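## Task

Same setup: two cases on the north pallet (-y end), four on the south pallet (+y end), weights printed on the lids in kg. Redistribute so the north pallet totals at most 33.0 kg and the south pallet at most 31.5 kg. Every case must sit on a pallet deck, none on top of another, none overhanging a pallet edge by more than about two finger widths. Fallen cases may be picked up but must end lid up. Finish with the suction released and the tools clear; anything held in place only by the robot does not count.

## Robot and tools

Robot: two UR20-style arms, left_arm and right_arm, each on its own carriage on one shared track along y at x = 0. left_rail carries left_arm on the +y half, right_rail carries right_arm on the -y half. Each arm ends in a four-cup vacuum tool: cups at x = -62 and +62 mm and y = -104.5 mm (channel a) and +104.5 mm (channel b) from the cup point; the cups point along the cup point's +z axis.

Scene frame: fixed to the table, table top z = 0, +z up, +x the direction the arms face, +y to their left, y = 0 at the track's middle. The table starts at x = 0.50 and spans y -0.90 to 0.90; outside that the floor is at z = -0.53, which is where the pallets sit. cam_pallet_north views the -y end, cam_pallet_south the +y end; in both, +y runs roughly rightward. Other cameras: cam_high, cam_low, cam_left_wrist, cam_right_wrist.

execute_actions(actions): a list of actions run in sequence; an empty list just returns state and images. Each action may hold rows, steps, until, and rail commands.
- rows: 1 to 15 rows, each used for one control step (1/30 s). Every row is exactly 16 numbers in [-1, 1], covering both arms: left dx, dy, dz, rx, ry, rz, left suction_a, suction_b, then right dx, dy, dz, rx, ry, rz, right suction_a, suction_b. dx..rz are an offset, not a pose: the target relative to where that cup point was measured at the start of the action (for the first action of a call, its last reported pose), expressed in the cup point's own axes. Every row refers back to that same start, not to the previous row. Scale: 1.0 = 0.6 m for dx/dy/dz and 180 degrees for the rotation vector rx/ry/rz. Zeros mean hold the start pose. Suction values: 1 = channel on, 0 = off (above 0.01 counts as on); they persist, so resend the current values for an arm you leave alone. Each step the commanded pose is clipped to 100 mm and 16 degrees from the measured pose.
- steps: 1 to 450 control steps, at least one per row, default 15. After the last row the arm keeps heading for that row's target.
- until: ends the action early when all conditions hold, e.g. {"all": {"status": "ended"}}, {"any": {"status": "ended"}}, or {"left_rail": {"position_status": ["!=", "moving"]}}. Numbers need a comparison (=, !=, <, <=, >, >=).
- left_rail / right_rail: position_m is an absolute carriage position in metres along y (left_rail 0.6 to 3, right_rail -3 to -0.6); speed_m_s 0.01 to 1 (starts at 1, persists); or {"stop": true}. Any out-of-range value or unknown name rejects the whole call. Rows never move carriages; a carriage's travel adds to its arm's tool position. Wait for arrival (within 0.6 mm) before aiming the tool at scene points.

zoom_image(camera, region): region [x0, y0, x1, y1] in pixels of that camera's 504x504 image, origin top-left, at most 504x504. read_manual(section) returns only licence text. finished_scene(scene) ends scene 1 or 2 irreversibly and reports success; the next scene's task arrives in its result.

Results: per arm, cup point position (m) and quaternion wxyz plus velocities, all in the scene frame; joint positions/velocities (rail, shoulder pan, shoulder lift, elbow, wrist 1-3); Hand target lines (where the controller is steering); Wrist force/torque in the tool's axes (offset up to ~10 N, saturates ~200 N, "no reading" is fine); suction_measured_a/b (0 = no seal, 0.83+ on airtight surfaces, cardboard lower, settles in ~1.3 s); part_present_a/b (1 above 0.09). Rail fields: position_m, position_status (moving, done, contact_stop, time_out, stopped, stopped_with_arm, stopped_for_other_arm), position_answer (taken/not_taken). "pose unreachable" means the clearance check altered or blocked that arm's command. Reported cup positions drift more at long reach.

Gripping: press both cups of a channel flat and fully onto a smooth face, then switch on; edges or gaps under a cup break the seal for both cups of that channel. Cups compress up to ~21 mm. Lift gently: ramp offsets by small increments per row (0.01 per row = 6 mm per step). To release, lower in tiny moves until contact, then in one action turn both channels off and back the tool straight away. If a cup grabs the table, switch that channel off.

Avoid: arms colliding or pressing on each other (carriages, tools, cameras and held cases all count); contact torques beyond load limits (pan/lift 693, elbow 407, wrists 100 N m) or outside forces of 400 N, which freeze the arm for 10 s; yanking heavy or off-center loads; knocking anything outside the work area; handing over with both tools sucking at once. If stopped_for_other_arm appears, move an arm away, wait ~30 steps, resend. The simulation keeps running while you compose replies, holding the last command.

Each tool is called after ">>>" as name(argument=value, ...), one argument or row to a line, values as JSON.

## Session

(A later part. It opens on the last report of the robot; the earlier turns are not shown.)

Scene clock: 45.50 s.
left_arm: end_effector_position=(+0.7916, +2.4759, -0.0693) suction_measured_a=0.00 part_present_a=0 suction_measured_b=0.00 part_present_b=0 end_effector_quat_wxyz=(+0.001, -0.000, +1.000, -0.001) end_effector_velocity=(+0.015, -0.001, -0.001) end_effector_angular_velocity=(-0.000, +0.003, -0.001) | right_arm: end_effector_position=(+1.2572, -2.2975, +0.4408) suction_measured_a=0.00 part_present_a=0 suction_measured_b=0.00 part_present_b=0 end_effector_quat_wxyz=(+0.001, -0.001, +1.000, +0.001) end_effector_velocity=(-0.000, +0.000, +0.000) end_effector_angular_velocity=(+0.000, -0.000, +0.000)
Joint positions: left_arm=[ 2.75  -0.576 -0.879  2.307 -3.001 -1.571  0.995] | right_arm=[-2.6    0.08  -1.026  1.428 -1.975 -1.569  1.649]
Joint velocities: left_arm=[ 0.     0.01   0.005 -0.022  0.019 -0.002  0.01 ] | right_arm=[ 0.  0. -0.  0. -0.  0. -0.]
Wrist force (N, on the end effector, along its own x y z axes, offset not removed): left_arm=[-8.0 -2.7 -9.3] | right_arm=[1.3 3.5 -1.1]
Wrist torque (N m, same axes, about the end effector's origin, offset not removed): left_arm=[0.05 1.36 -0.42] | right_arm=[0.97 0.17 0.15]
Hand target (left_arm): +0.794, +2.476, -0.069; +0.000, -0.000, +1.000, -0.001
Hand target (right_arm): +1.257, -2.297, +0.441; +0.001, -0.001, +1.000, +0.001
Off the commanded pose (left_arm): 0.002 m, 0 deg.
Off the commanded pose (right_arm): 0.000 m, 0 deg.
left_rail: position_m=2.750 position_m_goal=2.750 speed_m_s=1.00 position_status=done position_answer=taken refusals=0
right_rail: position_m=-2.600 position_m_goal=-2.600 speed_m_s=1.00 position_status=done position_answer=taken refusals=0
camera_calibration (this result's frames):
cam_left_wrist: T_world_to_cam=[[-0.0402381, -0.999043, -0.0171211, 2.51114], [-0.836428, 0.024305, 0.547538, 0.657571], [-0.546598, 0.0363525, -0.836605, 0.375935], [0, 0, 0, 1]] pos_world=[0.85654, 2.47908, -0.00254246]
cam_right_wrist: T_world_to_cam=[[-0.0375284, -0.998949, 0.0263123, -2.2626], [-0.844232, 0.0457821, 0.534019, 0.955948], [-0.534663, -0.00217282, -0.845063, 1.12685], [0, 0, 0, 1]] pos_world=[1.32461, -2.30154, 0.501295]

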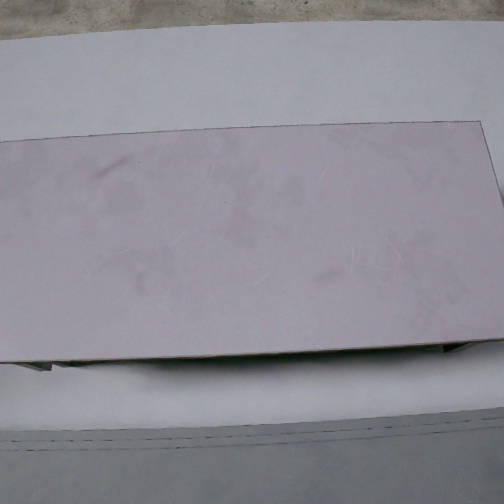

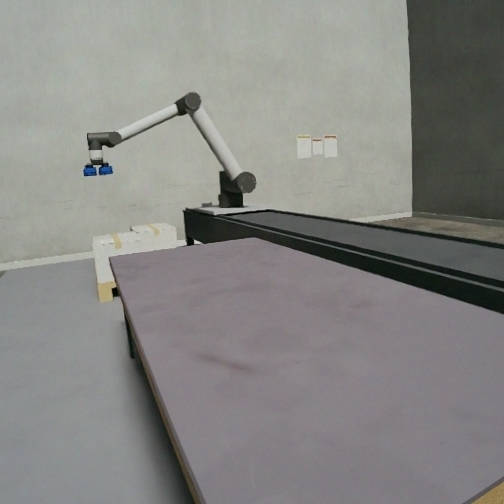

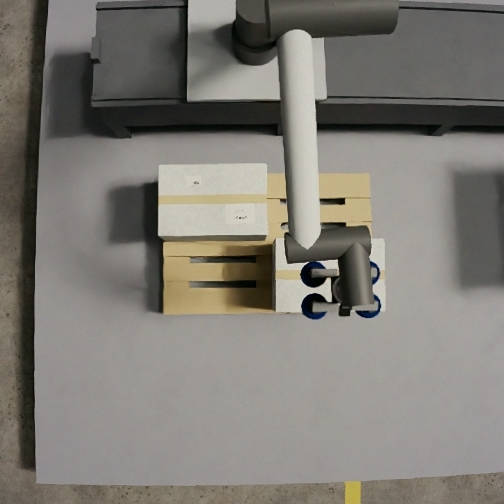

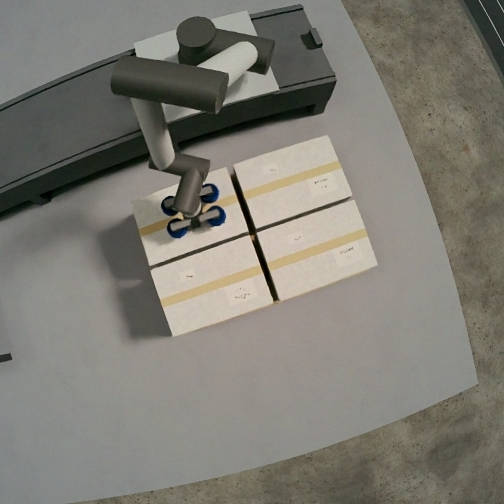

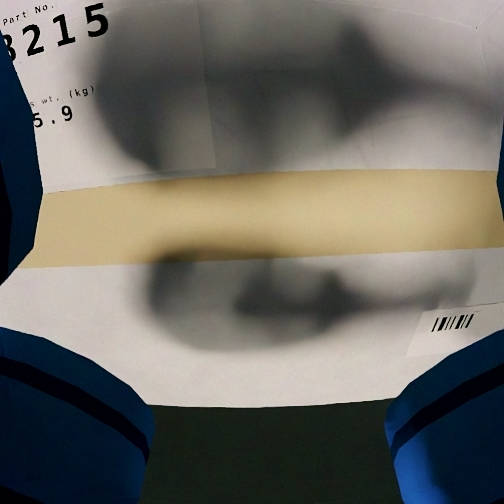

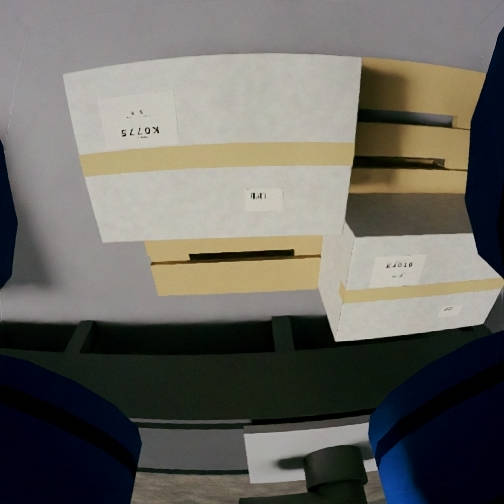

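>>> execute_actions(
  actions=[
    {"rows":[[0,0,0.03,0,0,0,1,1,0,0,0,0,0,0,0,0],[0,0,0.06,0,0,0,1,1,0,0,0,0,0,0,0,0]],"steps":45},
  ],
)

Scene clock: 70.57 s.
left_arm: end_effector_position=(+0.7916, +2.4759, -0.1052) suction_measured_a=0.00 part_present_a=0 suction_measured_b=0.00 part_present_b=0 end_effector_quat_wxyz=(+0.001, -0.000, +1.000, -0.001) end_effector_velocity=(-0.000, -0.000, -0.000) end_effector_angular_velocity=(+0.000, +0.000, -0.000) | right_arm: end_effector_position=(+1.2572, -2.2975, +0.4408) suction_measured_a=0.00 part_present_a=0 suction_measured_b=0.00 part_present_b=0 end_effector_quat_wxyz=(+0.001, -0.001, +1.000, +0.001) end_effector_velocity=(-0.000, +0.000, +0.000) end_effector_angular_velocity=(+0.000, +0.000, -0.000)
Joint positions: left_arm=[ 2.75  -0.575 -0.823  2.301 -3.051 -1.571  0.995] | right_arm=[-2.6    0.08  -1.026  1.428 -1.975 -1.569  1.649]
Joint velocities: left_arm=[ 0. -0.  0. -0. -0.  0. -0.] | right_arm=[ 0.  0. -0.  0. -0.  0.  0.]
Wrist force (N, on the end effector, along its own x y z axes, offset not removed): left_arm=[2.0 -0.6 -1.6] | right_arm=[3.3 4.7 -3.1]
Wrist torque (N m, same axes, about the end effector's origin, offset not removed): left_arm=[0.35 0.17 -0.51] | right_arm=[1.12 -0.07 0.29]
Hand target (left_arm): +0.792, +2.476, -0.105; +0.001, -0.000, +1.000, -0.001
Hand target (right_arm): +1.257, -2.297, +0.441; +0.001, -0.001, +1.000, +0.001
Off the commanded pose (left_arm): 0.000 m, 0 deg.
Off the commanded pose (right_arm): 0.000 m, 0 deg.
left_rail: position_m=2.750 position_m_goal=2.750 speed_m_s=1.00 position_status=done position_answer=taken refusals=0
right_rail: position_m=-2.600 position_m_goal=-2.600 speed_m_s=1.00 position_status=done position_answer=taken refusals=0
camera_calibration (this result's frames):
cam_left_wrist: T_world_to_cam=[[-0.0402376, -0.999043, -0.0171193, 2.51051], [-0.836429, 0.0243057, 0.547536, 0.677292], [-0.546596, 0.0363506, -0.836607, 0.345849], [0, 0, 0, 1]] pos_world=[0.856564, 2.47908, -0.0385238]
cam_right_wrist: T_world_to_cam=[[-0.0375285, -0.998949, 0.0263124, -2.2626], [-0.844232, 0.0457822, 0.534019, 0.955949], [-0.534663, -0.00217284, -0.845063, 1.12685], [0, 0, 0, 1]] pos_world=[1.32461, -2.30154, 0.501296]

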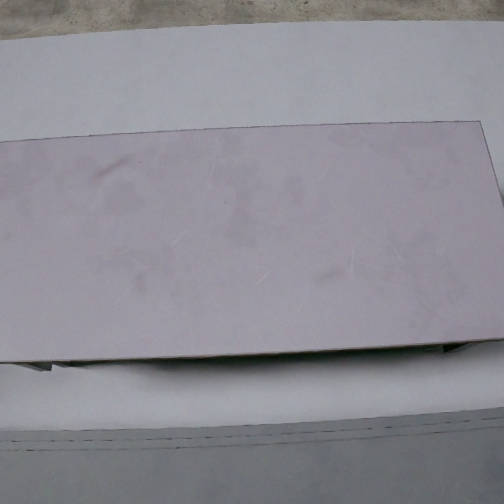

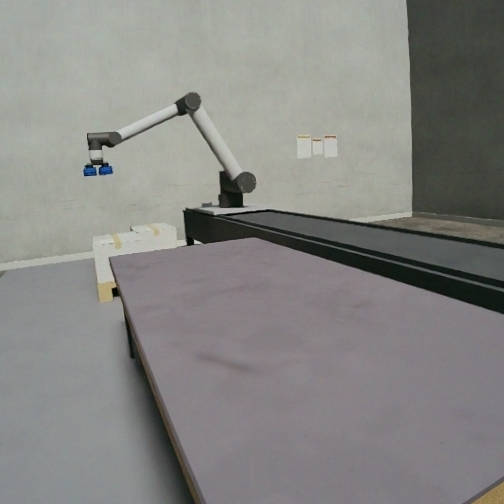

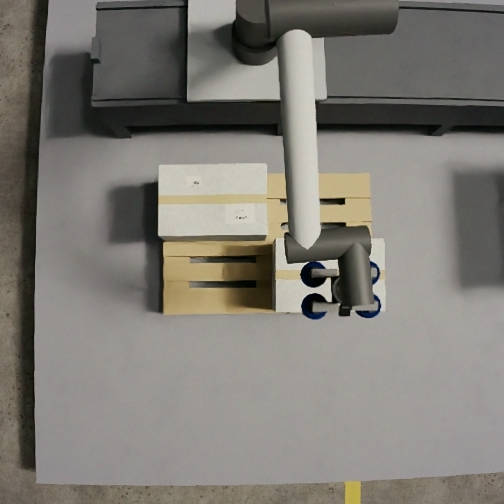

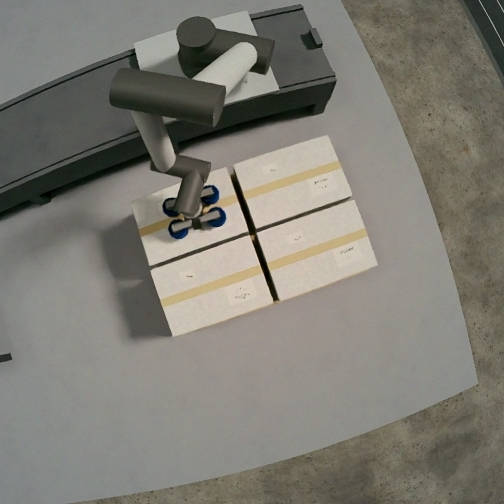

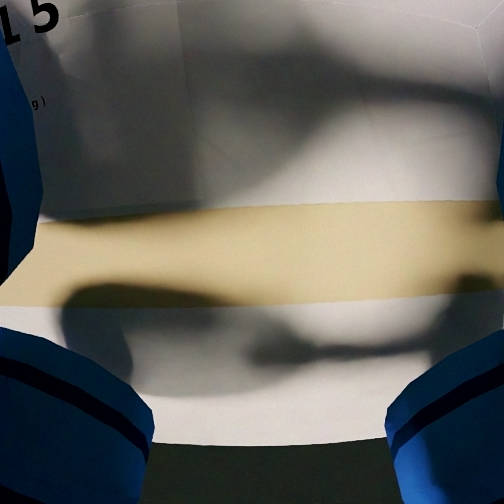

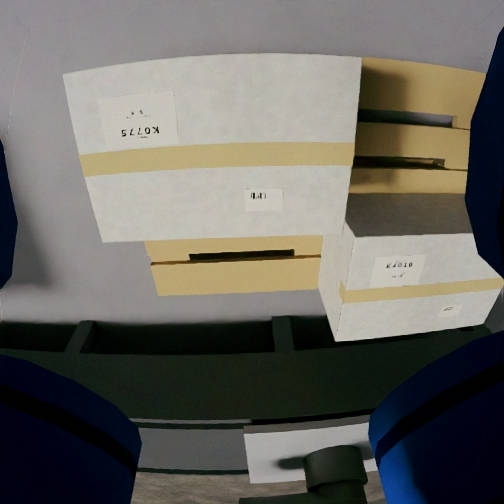

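>>> execute_actions(
  actions=[
    {"rows":[[0,0,0.03,0,0,0,1,1,0,0,0,0,0,0,0,0],[0,0,0.06,0,0,0,1,1,0,0,0,0,0,0,0,0]],"steps":50},
  ],
)

Scene clock: 76.50 s.
left_arm: end_effector_position=(+0.7917, +2.4759, -0.1412) suction_measured_a=0.95 part_present_a=1 suction_measured_b=0.95 part_present_b=1 end_effector_quat_wxyz=(+0.001, -0.000, +1.000, -0.001) end_effector_velocity=(+0.000, +0.000, -0.000) end_effector_angular_velocity=(+0.000, +0.000, +0.000) | right_arm: end_effector_position=(+1.2572, -2.2975, +0.4408) suction_measured_a=0.00 part_present_a=0 suction_measured_b=0.00 part_present_b=0 end_effector_quat_wxyz=(+0.001, -0.001, +1.000, +0.001) end_effector_velocity=(+0.000, -0.000, -0.000) end_effector_angular_velocity=(-0.000, +0.000, -0.000)
Joint positions: left_arm=[ 2.75  -0.576 -0.767  2.293 -3.098 -1.571  0.995] | right_arm=[-2.6    0.08  -1.026  1.428 -1.975 -1.569  1.649]
Joint velocities: left_arm=[ 0.  0.  0. -0. -0. -0.  0.] | right_arm=[ 0. -0.  0. -0.  0. -0. -0.]
Wrist force (N, on the end effector, along its own x y z axes, offset not removed): left_arm=[-1.4 -1.0 -62.5] | right_arm=[7.3 2.8 -0.2]
Wrist torque (N m, same axes, about the end effector's origin, offset not removed): left_arm=[-5.70 0.59 -0.29] | right_arm=[0.62 -0.58 0.27]
Hand target (left_arm): +0.792, +2.476, -0.141; +0.001, -0.000, +1.000, -0.001
Hand target (right_arm): +1.257, -2.297, +0.441; +0.001, -0.001, +1.000, +0.001
Off the commanded pose (left_arm): 0.000 m, 0 deg.
Off the commanded pose (right_arm): 0.000 m, 0 deg.
left_rail: position_m=2.750 position_m_goal=2.750 speed_m_s=1.00 position_status=done position_answer=taken refusals=0
right_rail: position_m=-2.600 position_m_goal=-2.600 speed_m_s=1.00 position_status=done position_answer=taken refusals=0
camera_calibration (this result's frames):
cam_left_wrist: T_world_to_cam=[[-0.0402472, -0.999043, -0.017116, 2.50989], [-0.836432, 0.0243158, 0.54753, 0.696987], [-0.54659, 0.036353, -0.836611, 0.315751], [0, 0, 0, 1]] pos_world=[0.856585, 2.47906, -0.0745017]
cam_right_wrist: T_world_to_cam=[[-0.0375285, -0.998949, 0.0263123, -2.2626], [-0.844232, 0.0457821, 0.53402, 0.955948], [-0.534663, -0.00217275, -0.845063, 1.12685], [0, 0, 0, 1]] pos_world=[1.32461, -2.30154, 0.501295]

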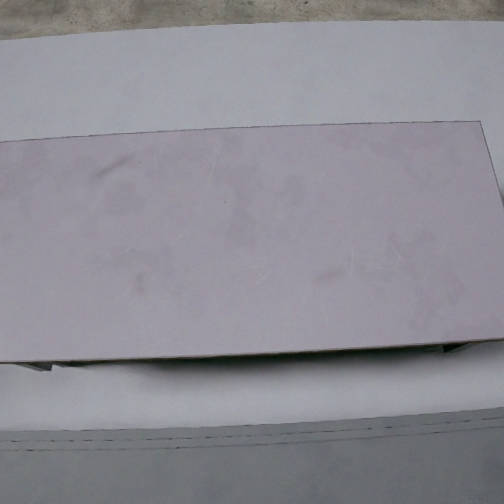

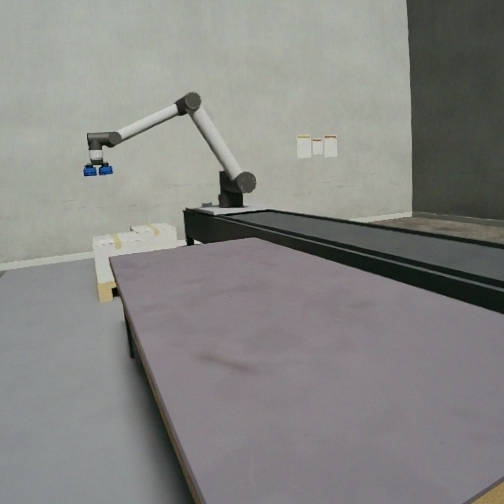

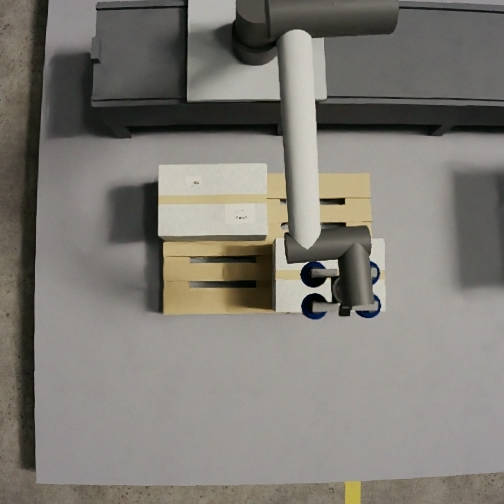

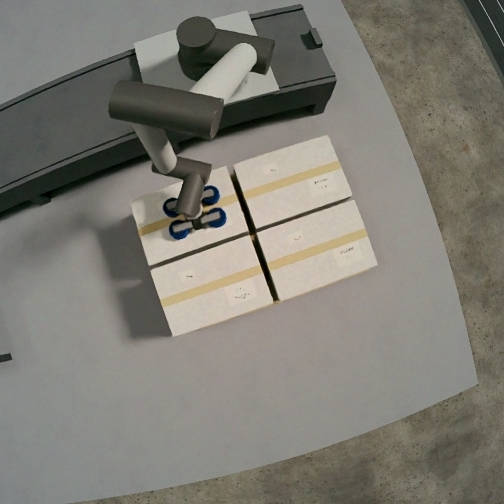

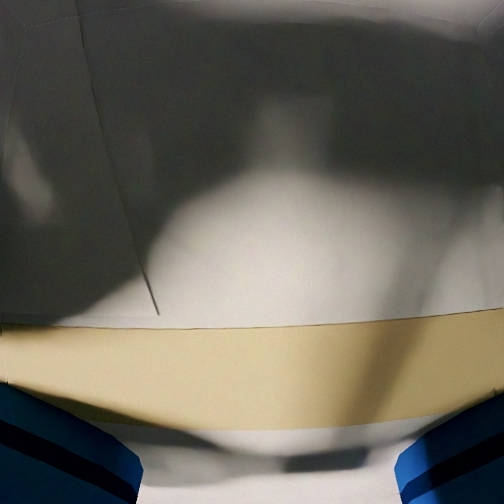

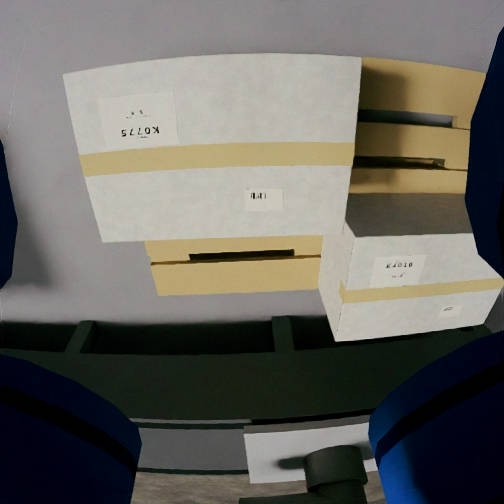

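>>> execute_actions(
  actions=[
    {"rows":[[0,0,-0.2,0,0,0,1,1,0,0,0,0,0,0,0,0],[0,0,-0.4,0,0,0,1,1,0,0,0,0,0,0,0,0],[0,0,-0.6,0,0,0,1,1,0,0,0,0,0,0,0,0],[0,0,-0.8,0,0,0,1,1,0,0,0,0,0,0,0,0],[0,0,-1,0,0,0,1,1,0,0,0,0,0,0,0,0]],"steps":60},
    {"left_rail":{"position_m":0.6},"steps":150,"until":{"left_rail":{"position_status":["!=","moving"]}}},
    {"rows":[[0,-0.377,0,0,0,0,1,1,0,0,0,0,0,0,0,0]],"steps":45},
    {"rows":[[0,0,0.31,0,0,0,1,1,0,0,0,0,0,0,0,0]],"steps":45},
  ],
)

Scene clock: 94.13 s.
left_arm: end_effector_position=(+0.7915, +0.0998, +0.2727) suction_measured_a=0.95 part_present_a=1 suction_measured_b=0.95 part_present_b=1 end_effector_quat_wxyz=(+0.000, -0.000, +1.000, -0.001) end_effector_velocity=(+0.000, +0.000, -0.000) end_effector_angular_velocity=(+0.000, +0.000, +0.000) | right_arm: end_effector_position=(+1.2572, -2.2975, +0.4408) suction_measured_a=0.00 part_present_a=0 suction_measured_b=0.00 part_present_b=0 end_effector_quat_wxyz=(+0.001, -0.001, +1.000, +0.001) end_effector_velocity=(+0.000, -0.000, +0.000) end_effector_angular_velocity=(+0.000, -0.000, -0.000)
Joint positions: left_arm=[ 0.6   -0.78  -1.262  2.09  -2.401 -1.572  0.79 ] | right_arm=[-2.6    0.08  -1.026  1.428 -1.975 -1.569  1.649]
Joint velocities: left_arm=[ 0.  0.  0.  0. -0. -0.  0.] | right_arm=[ 0. -0. -0. -0. -0.  0.  0.]
Wrist force (N, on the end effector, along its own x y z axes, offset not removed): left_arm=[-1.7 -1.8 -59.3] | right_arm=[1.6 2.0 4.9]
Wrist torque (N m, same axes, about the end effector's origin, offset not removed): left_arm=[-5.65 0.68 -0.18] | right_arm=[0.60 0.05 0.22]
Hand target (left_arm): +0.792, +0.100, +0.273; +0.000, -0.000, +1.000, -0.001
Hand target (right_arm): +1.257, -2.297, +0.441; +0.001, -0.001, +1.000, +0.001
Off the commanded pose (left_arm): 0.000 m, 0 deg.
Off the commanded pose (right_arm): 0.000 m, 0 deg.
left_rail: position_m=0.600 position_m_goal=0.600 speed_m_s=1.00 position_status=done position_answer=taken refusals=0
right_rail: position_m=-2.600 position_m_goal=-2.600 speed_m_s=1.00 position_status=done position_answer=taken refusals=0
camera_calibration (this result's frames):
cam_left_wrist: T_world_to_cam=[[-0.040324, -0.999044, -0.0168556, 0.143158], [-0.836213, 0.0245084, 0.547858, 0.527763], [-0.546921, 0.0361867, -0.836402, 0.748545], [0, 0, 0, 1]] pos_world=[0.85649, 0.103, 0.339358]
cam_right_wrist: T_world_to_cam=[[-0.0375285, -0.998949, 0.0263124, -2.2626], [-0.844232, 0.0457821, 0.534019, 0.955949], [-0.534663, -0.00217281, -0.845063, 1.12685], [0, 0, 0, 1]] pos_world=[1.32461, -2.30154, 0.501295]

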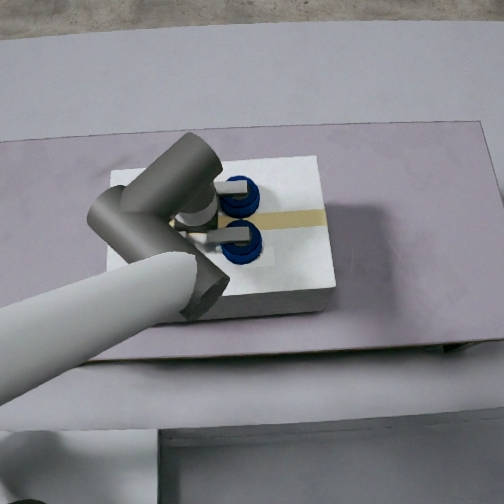

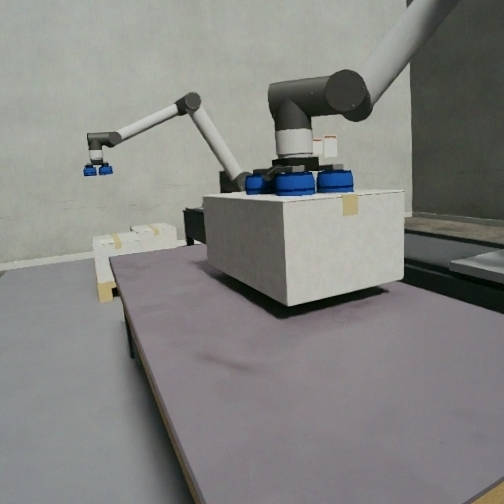

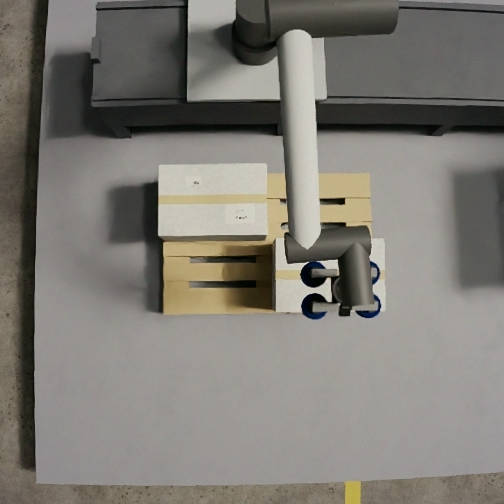

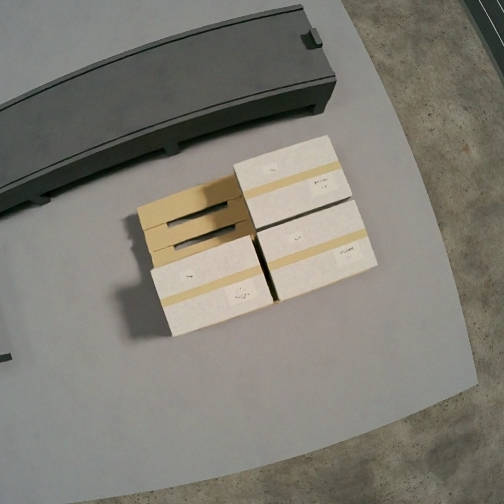

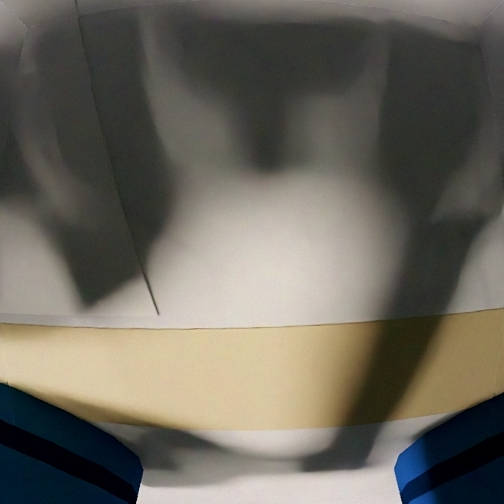

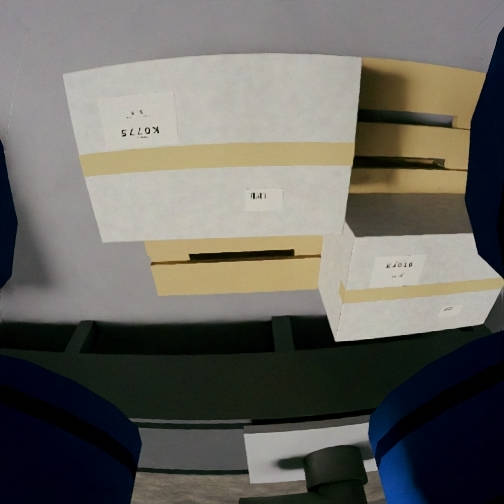

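>>> execute_actions(
  actions=[
    {"rows":[[0,0,0.025,0,0,0,1,1,0,0,0,0,0,0,0,0]],"steps":20},
  ],
)

Scene clock: 96.77 s.
left_arm: end_effector_position=(+0.7916, +0.0998, +0.2578) suction_measured_a=0.95 part_present_a=1 suction_measured_b=0.95 part_present_b=1 end_effector_quat_wxyz=(+0.000, -0.000, +1.000, -0.001) end_effector_velocity=(+0.000, -0.000, -0.001) end_effector_angular_velocity=(-0.000, -0.000, +0.000) | right_arm: end_effector_position=(+1.2572, -2.2975, +0.4408) suction_measured_a=0.00 part_present_a=0 suction_measured_b=0.00 part_present_b=0 end_effector_quat_wxyz=(+0.001, -0.001, +1.000, +0.001) end_effector_velocity=(-0.000, +0.000, +0.000) end_effector_angular_velocity=(+0.000, -0.000, -0.000)
Joint positions: left_arm=[ 0.6   -0.78  -1.247  2.098 -2.423 -1.572  0.79 ] | right_arm=[-2.6    0.08  -1.026  1.428 -1.975 -1.569  1.649]
Joint velocities: left_arm=[ 0.    -0.     0.001  0.001 -0.002  0.    -0.   ] | right_arm=[ 0.  0. -0.  0. -0. -0.  0.]
Wrist force (N, on the end effector, along its own x y z axes, offset not removed): left_arm=[-3.5 -2.3 -58.6] | right_arm=[-2.5 4.3 2.4]
Wrist torque (N m, same axes, about the end effector's origin, offset not removed): left_arm=[-5.73 1.00 -0.39] | right_arm=[1.01 0.62 0.22]
Hand target (left_arm): +0.792, +0.100, +0.258; +0.000, -0.000, +1.000, -0.001
Hand target (right_arm): +1.257, -2.297, +0.441; +0.001, -0.001, +1.000, +0.001
Off the commanded pose (left_arm): 0.000 m, 0 deg.
Off the commanded pose (right_arm): 0.000 m, 0 deg.
left_rail: position_m=0.600 position_m_goal=0.600 speed_m_s=1.00 position_status=done position_answer=taken refusals=0
right_rail: position_m=-2.600 position_m_goal=-2.600 speed_m_s=1.00 position_status=done position_answer=taken refusals=0
camera_calibration (this result's frames):
cam_left_wrist: T_world_to_cam=[[-0.0403276, -0.999044, -0.0168793, 0.142929], [-0.836219, 0.0244989, 0.547848, 0.535919], [-0.546911, 0.0362082, -0.836407, 0.736122], [0, 0, 0, 1]] pos_world=[0.856502, 0.103009, 0.324508]
cam_right_wrist: T_world_to_cam=[[-0.0375287, -0.998949, 0.0263123, -2.2626], [-0.844232, 0.0457823, 0.534019, 0.955949], [-0.534663, -0.00217264, -0.845063, 1.12685], [0, 0, 0, 1]] pos_world=[1.32461, -2.30154, 0.501295]

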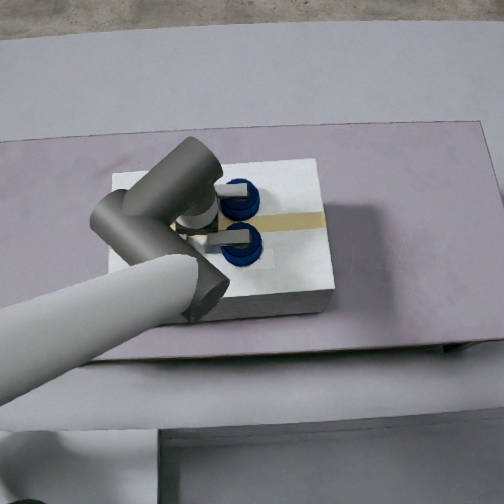

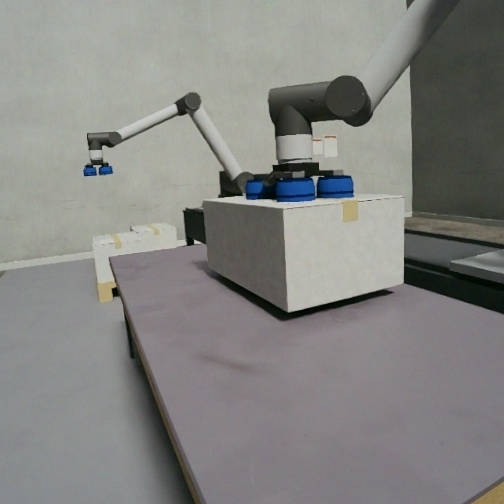

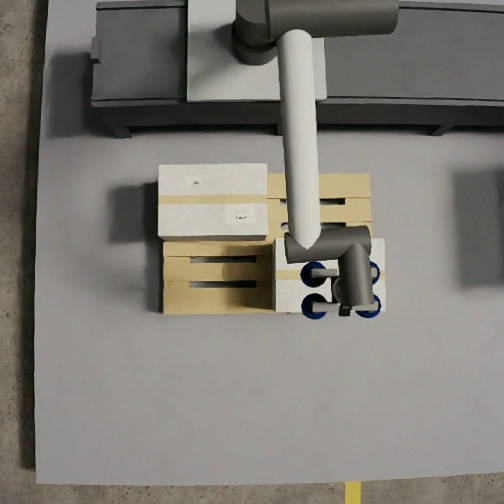

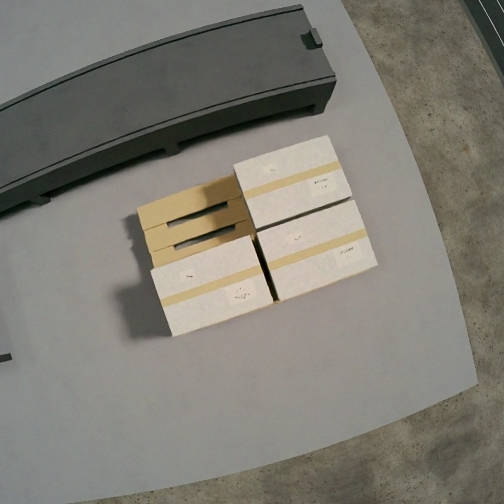

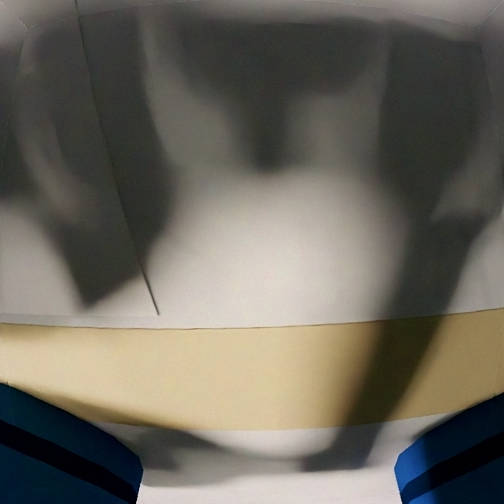

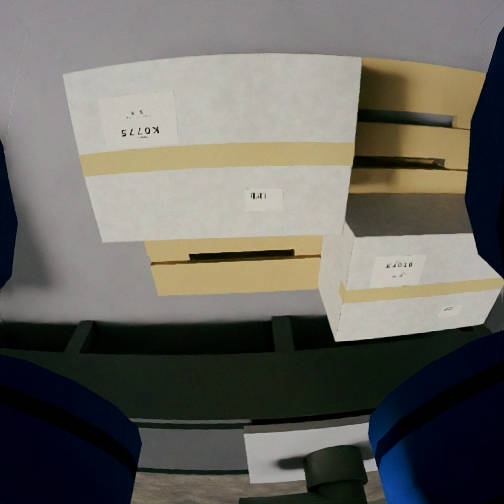

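>>> execute_actions(
  actions=[
    {"rows":[[0,0,0.008,0,0,0,1,1,0,0,0,0,0,0,0,0]],"steps":15},
  ],
)

Scene clock: 99.30 s.
left_arm: end_effector_position=(+0.7916, +0.0998, +0.2532) suction_measured_a=0.95 part_present_a=1 suction_measured_b=0.95 part_present_b=1 end_effector_quat_wxyz=(+0.000, -0.000, +1.000, -0.001) end_effector_velocity=(+0.000, -0.000, -0.001) end_effector_angular_velocity=(-0.000, -0.000, +0.000) | right_arm: end_effector_position=(+1.2572, -2.2975, +0.4408) suction_measured_a=0.00 part_present_a=0 suction_measured_b=0.00 part_present_b=0 end_effector_quat_wxyz=(+0.001, -0.001, +1.000, +0.001) end_effector_velocity=(-0.000, -0.000, +0.000) end_effector_angular_velocity=(+0.000, -0.000, +0.000)
Joint positions: left_arm=[ 0.6   -0.78  -1.242  2.1   -2.43  -1.572  0.79 ] | right_arm=[-2.6    0.08  -1.026  1.428 -1.975 -1.569  1.649]
Joint velocities: left_arm=[ 0.     0.     0.001  0.001 -0.002  0.    -0.   ] | right_arm=[ 0. -0. -0. -0.  0.  0. -0.]
Wrist force (N, on the end effector, along its own x y z axes, offset not removed): left_arm=[-1.4 -7.3 -62.7] | right_arm=[1.7 4.6 -1.0]
Wrist torque (N m, same axes, about the end effector's origin, offset not removed): left_arm=[-6.25 0.60 -0.53] | right_arm=[1.03 0.08 0.33]
Hand target (left_arm): +0.792, +0.100, +0.253; +0.000, -0.000, +1.000, -0.001
Hand target (right_arm): +1.257, -2.297, +0.441; +0.001, -0.001, +1.000, +0.001
Off the commanded pose (left_arm): 0.000 m, 0 deg.
Off the commanded pose (right_arm): 0.000 m, 0 deg.
left_rail: position_m=0.600 position_m_goal=0.600 speed_m_s=1.00 position_status=done position_answer=taken refusals=0
right_rail: position_m=-2.600 position_m_goal=-2.600 speed_m_s=1.00 position_status=done position_answer=taken refusals=0
camera_calibration (this result's frames):
cam_left_wrist: T_world_to_cam=[[-0.0403279, -0.999044, -0.0168873, 0.142853], [-0.836214, 0.0244944, 0.547856, 0.538459], [-0.546919, 0.0362153, -0.836402, 0.732238], [0, 0, 0, 1]] pos_world=[0.856503, 0.103009, 0.319859]
cam_right_wrist: T_world_to_cam=[[-0.0375287, -0.998949, 0.0263122, -2.2626], [-0.844232, 0.0457823, 0.53402, 0.955949], [-0.534663, -0.00217251, -0.845063, 1.12685], [0, 0, 0, 1]] pos_world=[1.32461, -2.30154, 0.501295]

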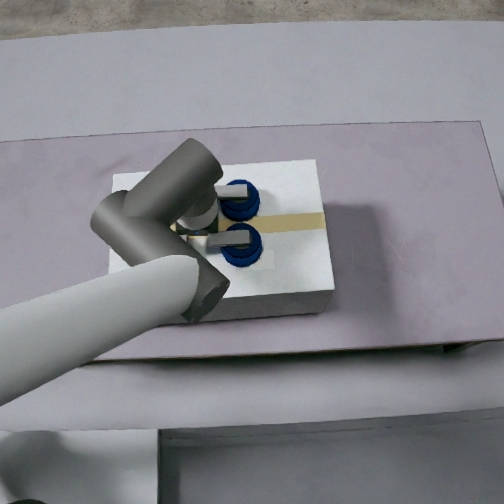

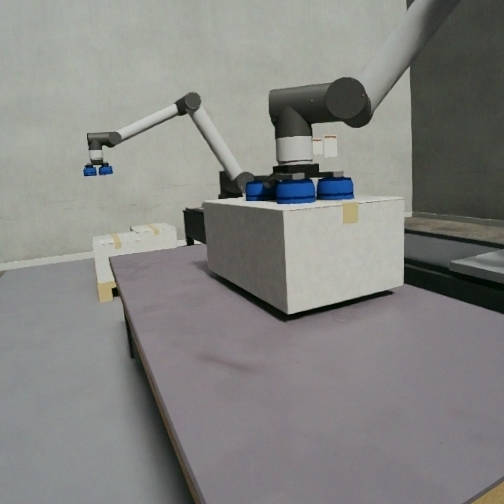

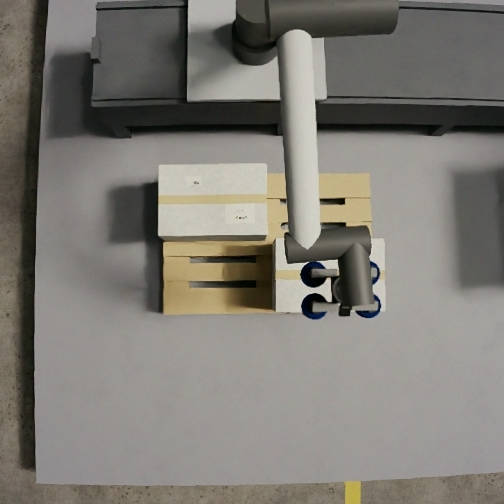

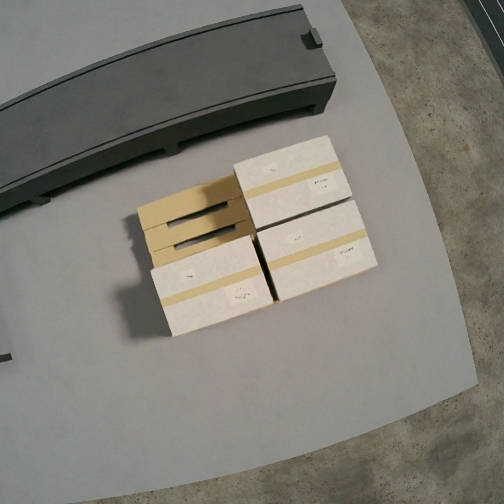

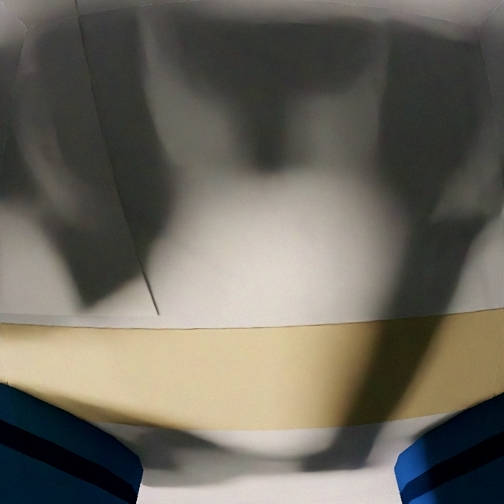

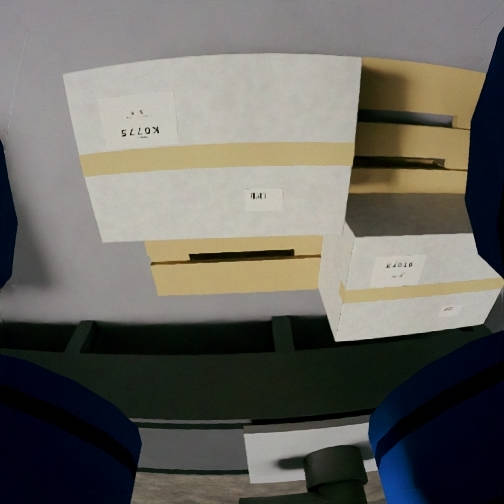

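>>> execute_actions(
  actions=[
    {"rows":[[0,0,-0.4,0,0,0,0,0,0,0,0,0,0,0,0,0]],"steps":40},
    {"left_rail":{"position_m":3.0},"right_rail":{"position_m":-0.6},"rows":[[0,0,0,0,0,0,0,0,0.775,0.662,0,0,0,0,1,1]],"steps":150,"until":{"all":{"status":"ended"}}},
  ],
)

Scene clock: 112.90 s.
left_arm: end_effector_position=(+0.7915, +2.4997, +0.4930) suction_measured_a=0.00 part_present_a=0 suction_measured_b=0.00 part_present_b=0 end_effector_quat_wxyz=(+0.000, -0.000, +1.000, -0.001) end_effector_velocity=(+0.000, -0.000, -0.000) end_effector_angular_velocity=(+0.000, +0.000, -0.000) | right_arm: end_effector_position=(+0.7915, +0.0997, +0.4401) suction_measured_a=0.00 part_present_a=0 suction_measured_b=0.00 part_present_b=0 end_effector_quat_wxyz=(+0.001, -0.001, +1.000, +0.001) end_effector_velocity=(-0.000, +0.000, +0.000) end_effector_angular_velocity=(+0.000, +0.000, -0.000)
Joint positions: left_arm=[ 3.    -0.78  -1.437  1.937 -2.073 -1.571  0.79 ] | right_arm=[-0.6    0.532 -1.275  1.813 -2.11  -1.57   2.101]
Joint velocities: left_arm=[ 0. -0.  0. -0. -0.  0.  0.] | right_arm=[ 0. -0. -0. -0.  0.  0.  0.]
Wrist force (N, on the end effector, along its own x y z axes, offset not removed): left_arm=[-1.5 -0.9 -6.0] | right_arm=[1.8 2.5 -3.0]
Wrist torque (N m, same axes, about the end effector's origin, offset not removed): left_arm=[0.41 0.73 -0.56] | right_arm=[0.91 0.20 0.14]
Hand target (left_arm): +0.791, +2.500, +0.493; +0.000, -0.000, +1.000, -0.001
Hand target (right_arm): +0.792, +0.100, +0.440; +0.001, -0.001, +1.000, +0.001
Off the commanded pose (left_arm): 0.000 m, 0 deg.
Off the commanded pose (right_arm): 0.001 m, 0 deg.
left_rail: position_m=3.000 position_m_goal=3.000 speed_m_s=1.00 position_status=done position_answer=taken refusals=0
right_rail: position_m=-0.600 position_m_goal=-0.600 speed_m_s=1.00 position_status=done position_answer=taken refusals=0
camera_calibration (this result's frames):
cam_left_wrist: T_world_to_cam=[[-0.040211, -0.999048, -0.0169244, 2.54446], [-0.836217, 0.0243761, 0.547857, 0.348539], [-0.546923, 0.0361823, -0.836401, 0.845968], [0, 0, 0, 1]] pos_world=[0.856449, 2.50293, 0.559682]
cam_right_wrist: T_world_to_cam=[[-0.0374942, -0.998945, 0.0265211, 0.114449], [-0.844063, 0.0458655, 0.534279, 0.453196], [-0.534931, -0.00235319, -0.844892, 0.882662], [0, 0, 0, 1]] pos_world=[0.858981, 0.0956193, 0.500586]

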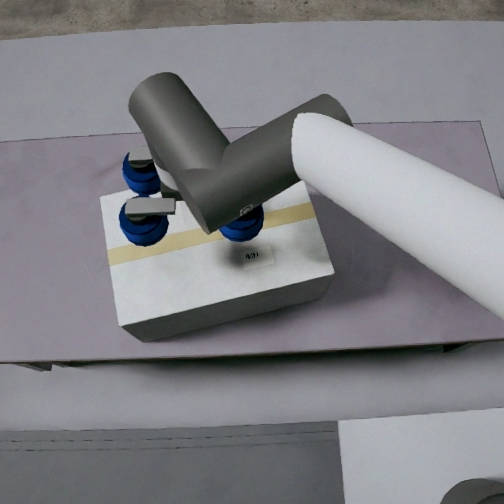

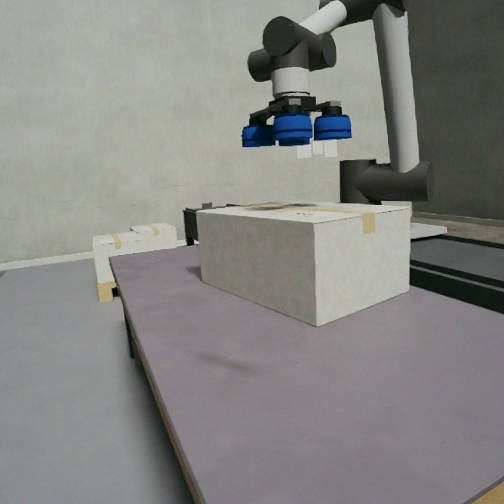

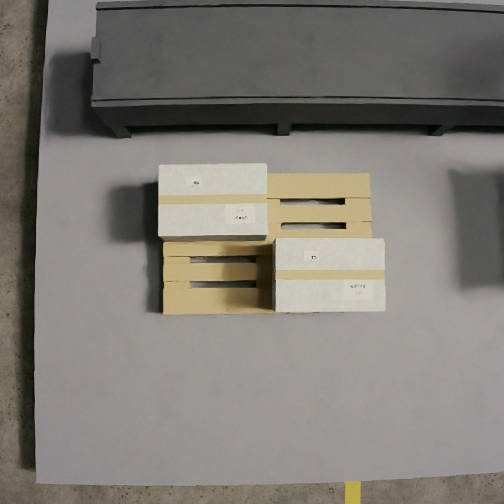

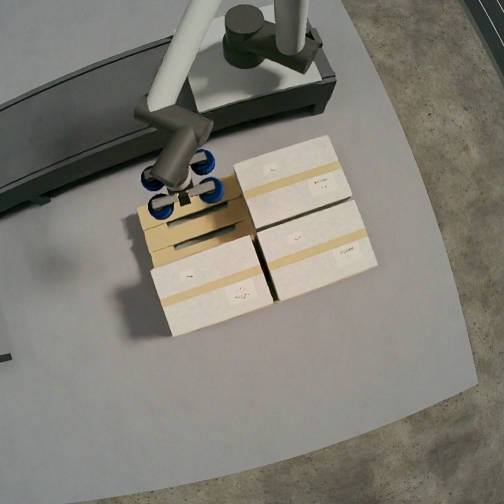

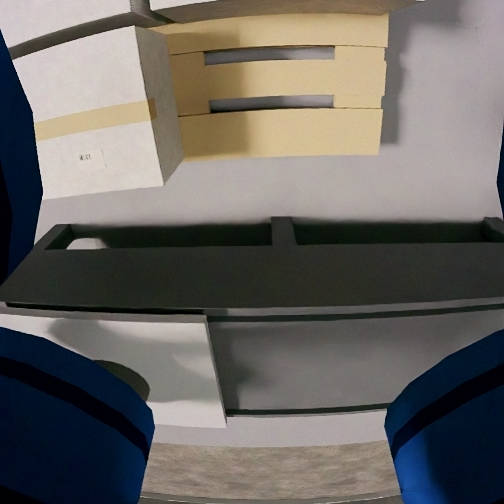

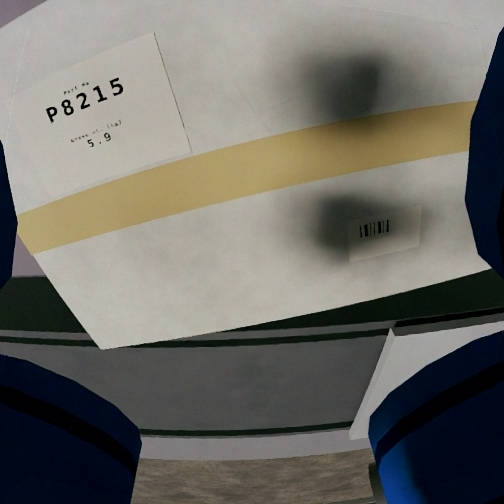

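>>> execute_actions(
  actions=[
    {"rows":[[0,0,0,0,0,0,0,0,0,0,0.15,0,0,-0.072,1,1]],"steps":30},
  ],
)

Scene clock: 119.23 s.
left_arm: end_effector_position=(+0.7915, +2.4996, +0.4930) suction_measured_a=0.00 part_present_a=0 suction_measured_b=0.00 part_present_b=0 end_effector_quat_wxyz=(+0.000, -0.000, +1.000, -0.001) end_effector_velocity=(+0.000, +0.000, -0.000) end_effector_angular_velocity=(+0.000, +0.000, +0.000) | right_arm: end_effector_position=(+0.7918, +0.0998, +0.3502) suction_measured_a=0.00 part_present_a=0 suction_measured_b=0.00 part_present_b=0 end_effector_quat_wxyz=(+0.001, -0.114, +0.994, +0.001) end_effector_velocity=(+0.000, -0.000, -0.001) end_effector_angular_velocity=(+0.000, -0.000, +0.002)
Joint positions: left_arm=[ 3.    -0.78  -1.437  1.937 -2.073 -1.571  0.79 ] | right_arm=[-0.6    0.532 -1.214  1.873 -2.232 -1.57   1.875]
Joint velocities: left_arm=[ 0.  0.  0. -0. -0. -0.  0.] | right_arm=[ 0.    -0.     0.001  0.    -0.001  0.    -0.002]
Wrist force (N, on the end effector, along its own x y z axes, offset not removed): left_arm=[-3.0 -0.7 -3.0] | right_arm=[-2.7 -0.3 -3.6]
Wrist torque (N m, same axes, about the end effector's origin, offset not removed): left_arm=[0.35 0.91 -0.37] | right_arm=[0.44 0.62 0.21]
Hand target (left_arm): +0.792, +2.500, +0.493; +0.000, -0.000, +1.000, -0.001
Hand target (right_arm): +0.792, +0.100, +0.350; +0.001, -0.114, +0.994, +0.001
Off the commanded pose (left_arm): 0.000 m, 0 deg.
Off the commanded pose (right_arm): 0.000 m, 0 deg.
left_rail: position_m=3.000 position_m_goal=3.000 speed_m_s=1.00 position_status=done position_answer=taken refusals=0
right_rail: position_m=-0.600 position_m_goal=-0.600 speed_m_s=1.00 position_status=done position_answer=taken refusals=0
camera_calibration (this result's frames):
cam_left_wrist: T_world_to_cam=[[-0.0402946, -0.999044, -0.016928, 2.54442], [-0.836212, 0.024444, 0.547861, 0.348369], [-0.546923, 0.0362312, -0.836398, 0.845834], [0, 0, 0, 1]] pos_world=[0.856443, 2.50283, 0.559669]
cam_right_wrist: T_world_to_cam=[[0.187238, -0.981943, 0.0270152, -0.0628649], [-0.833097, -0.144164, 0.53401, 0.511819], [-0.520473, -0.122493, -0.845046, 0.807384], [0, 0, 0, 1]] pos_world=[0.858387, 0.110955, 0.410658]

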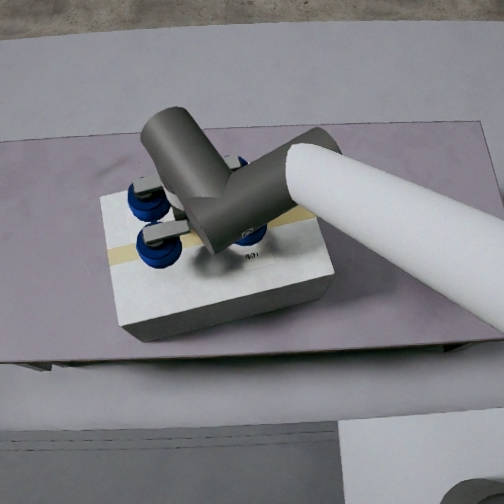

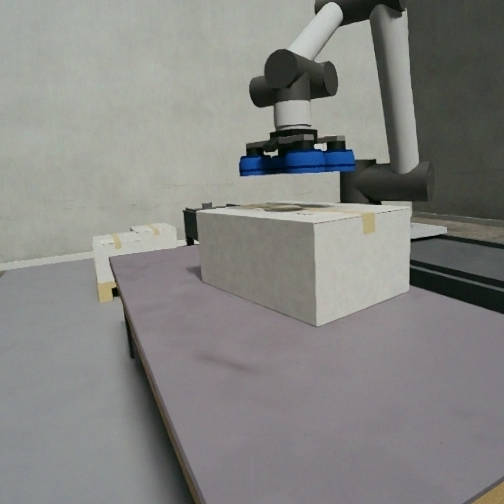

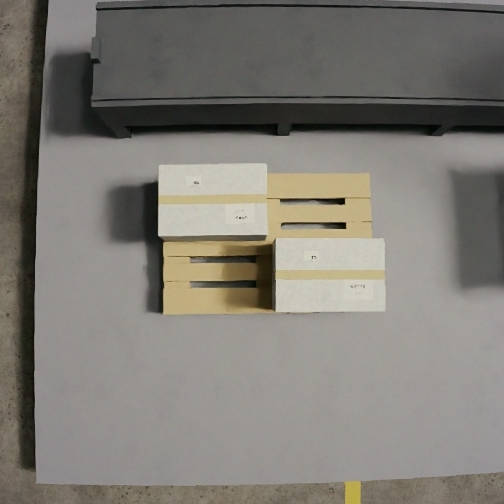

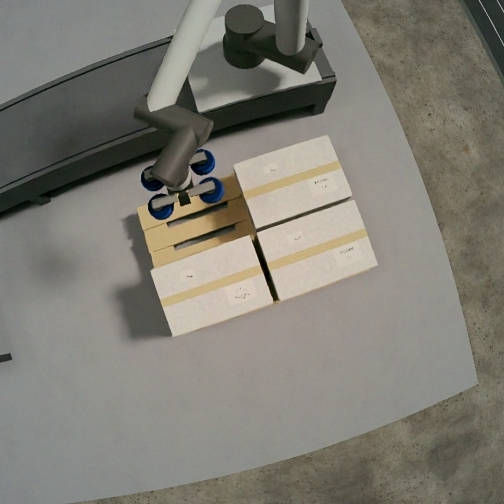

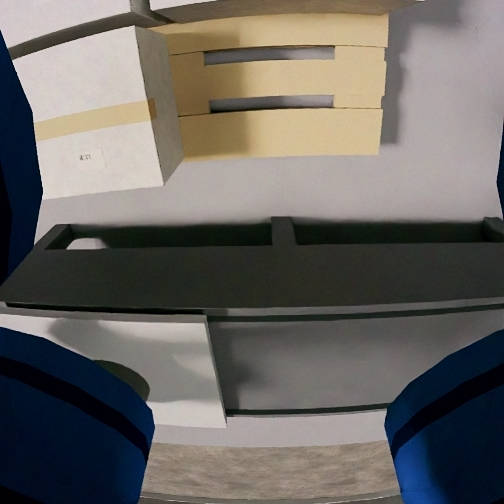

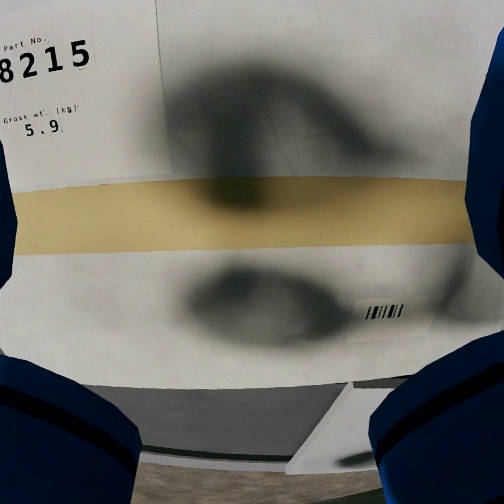

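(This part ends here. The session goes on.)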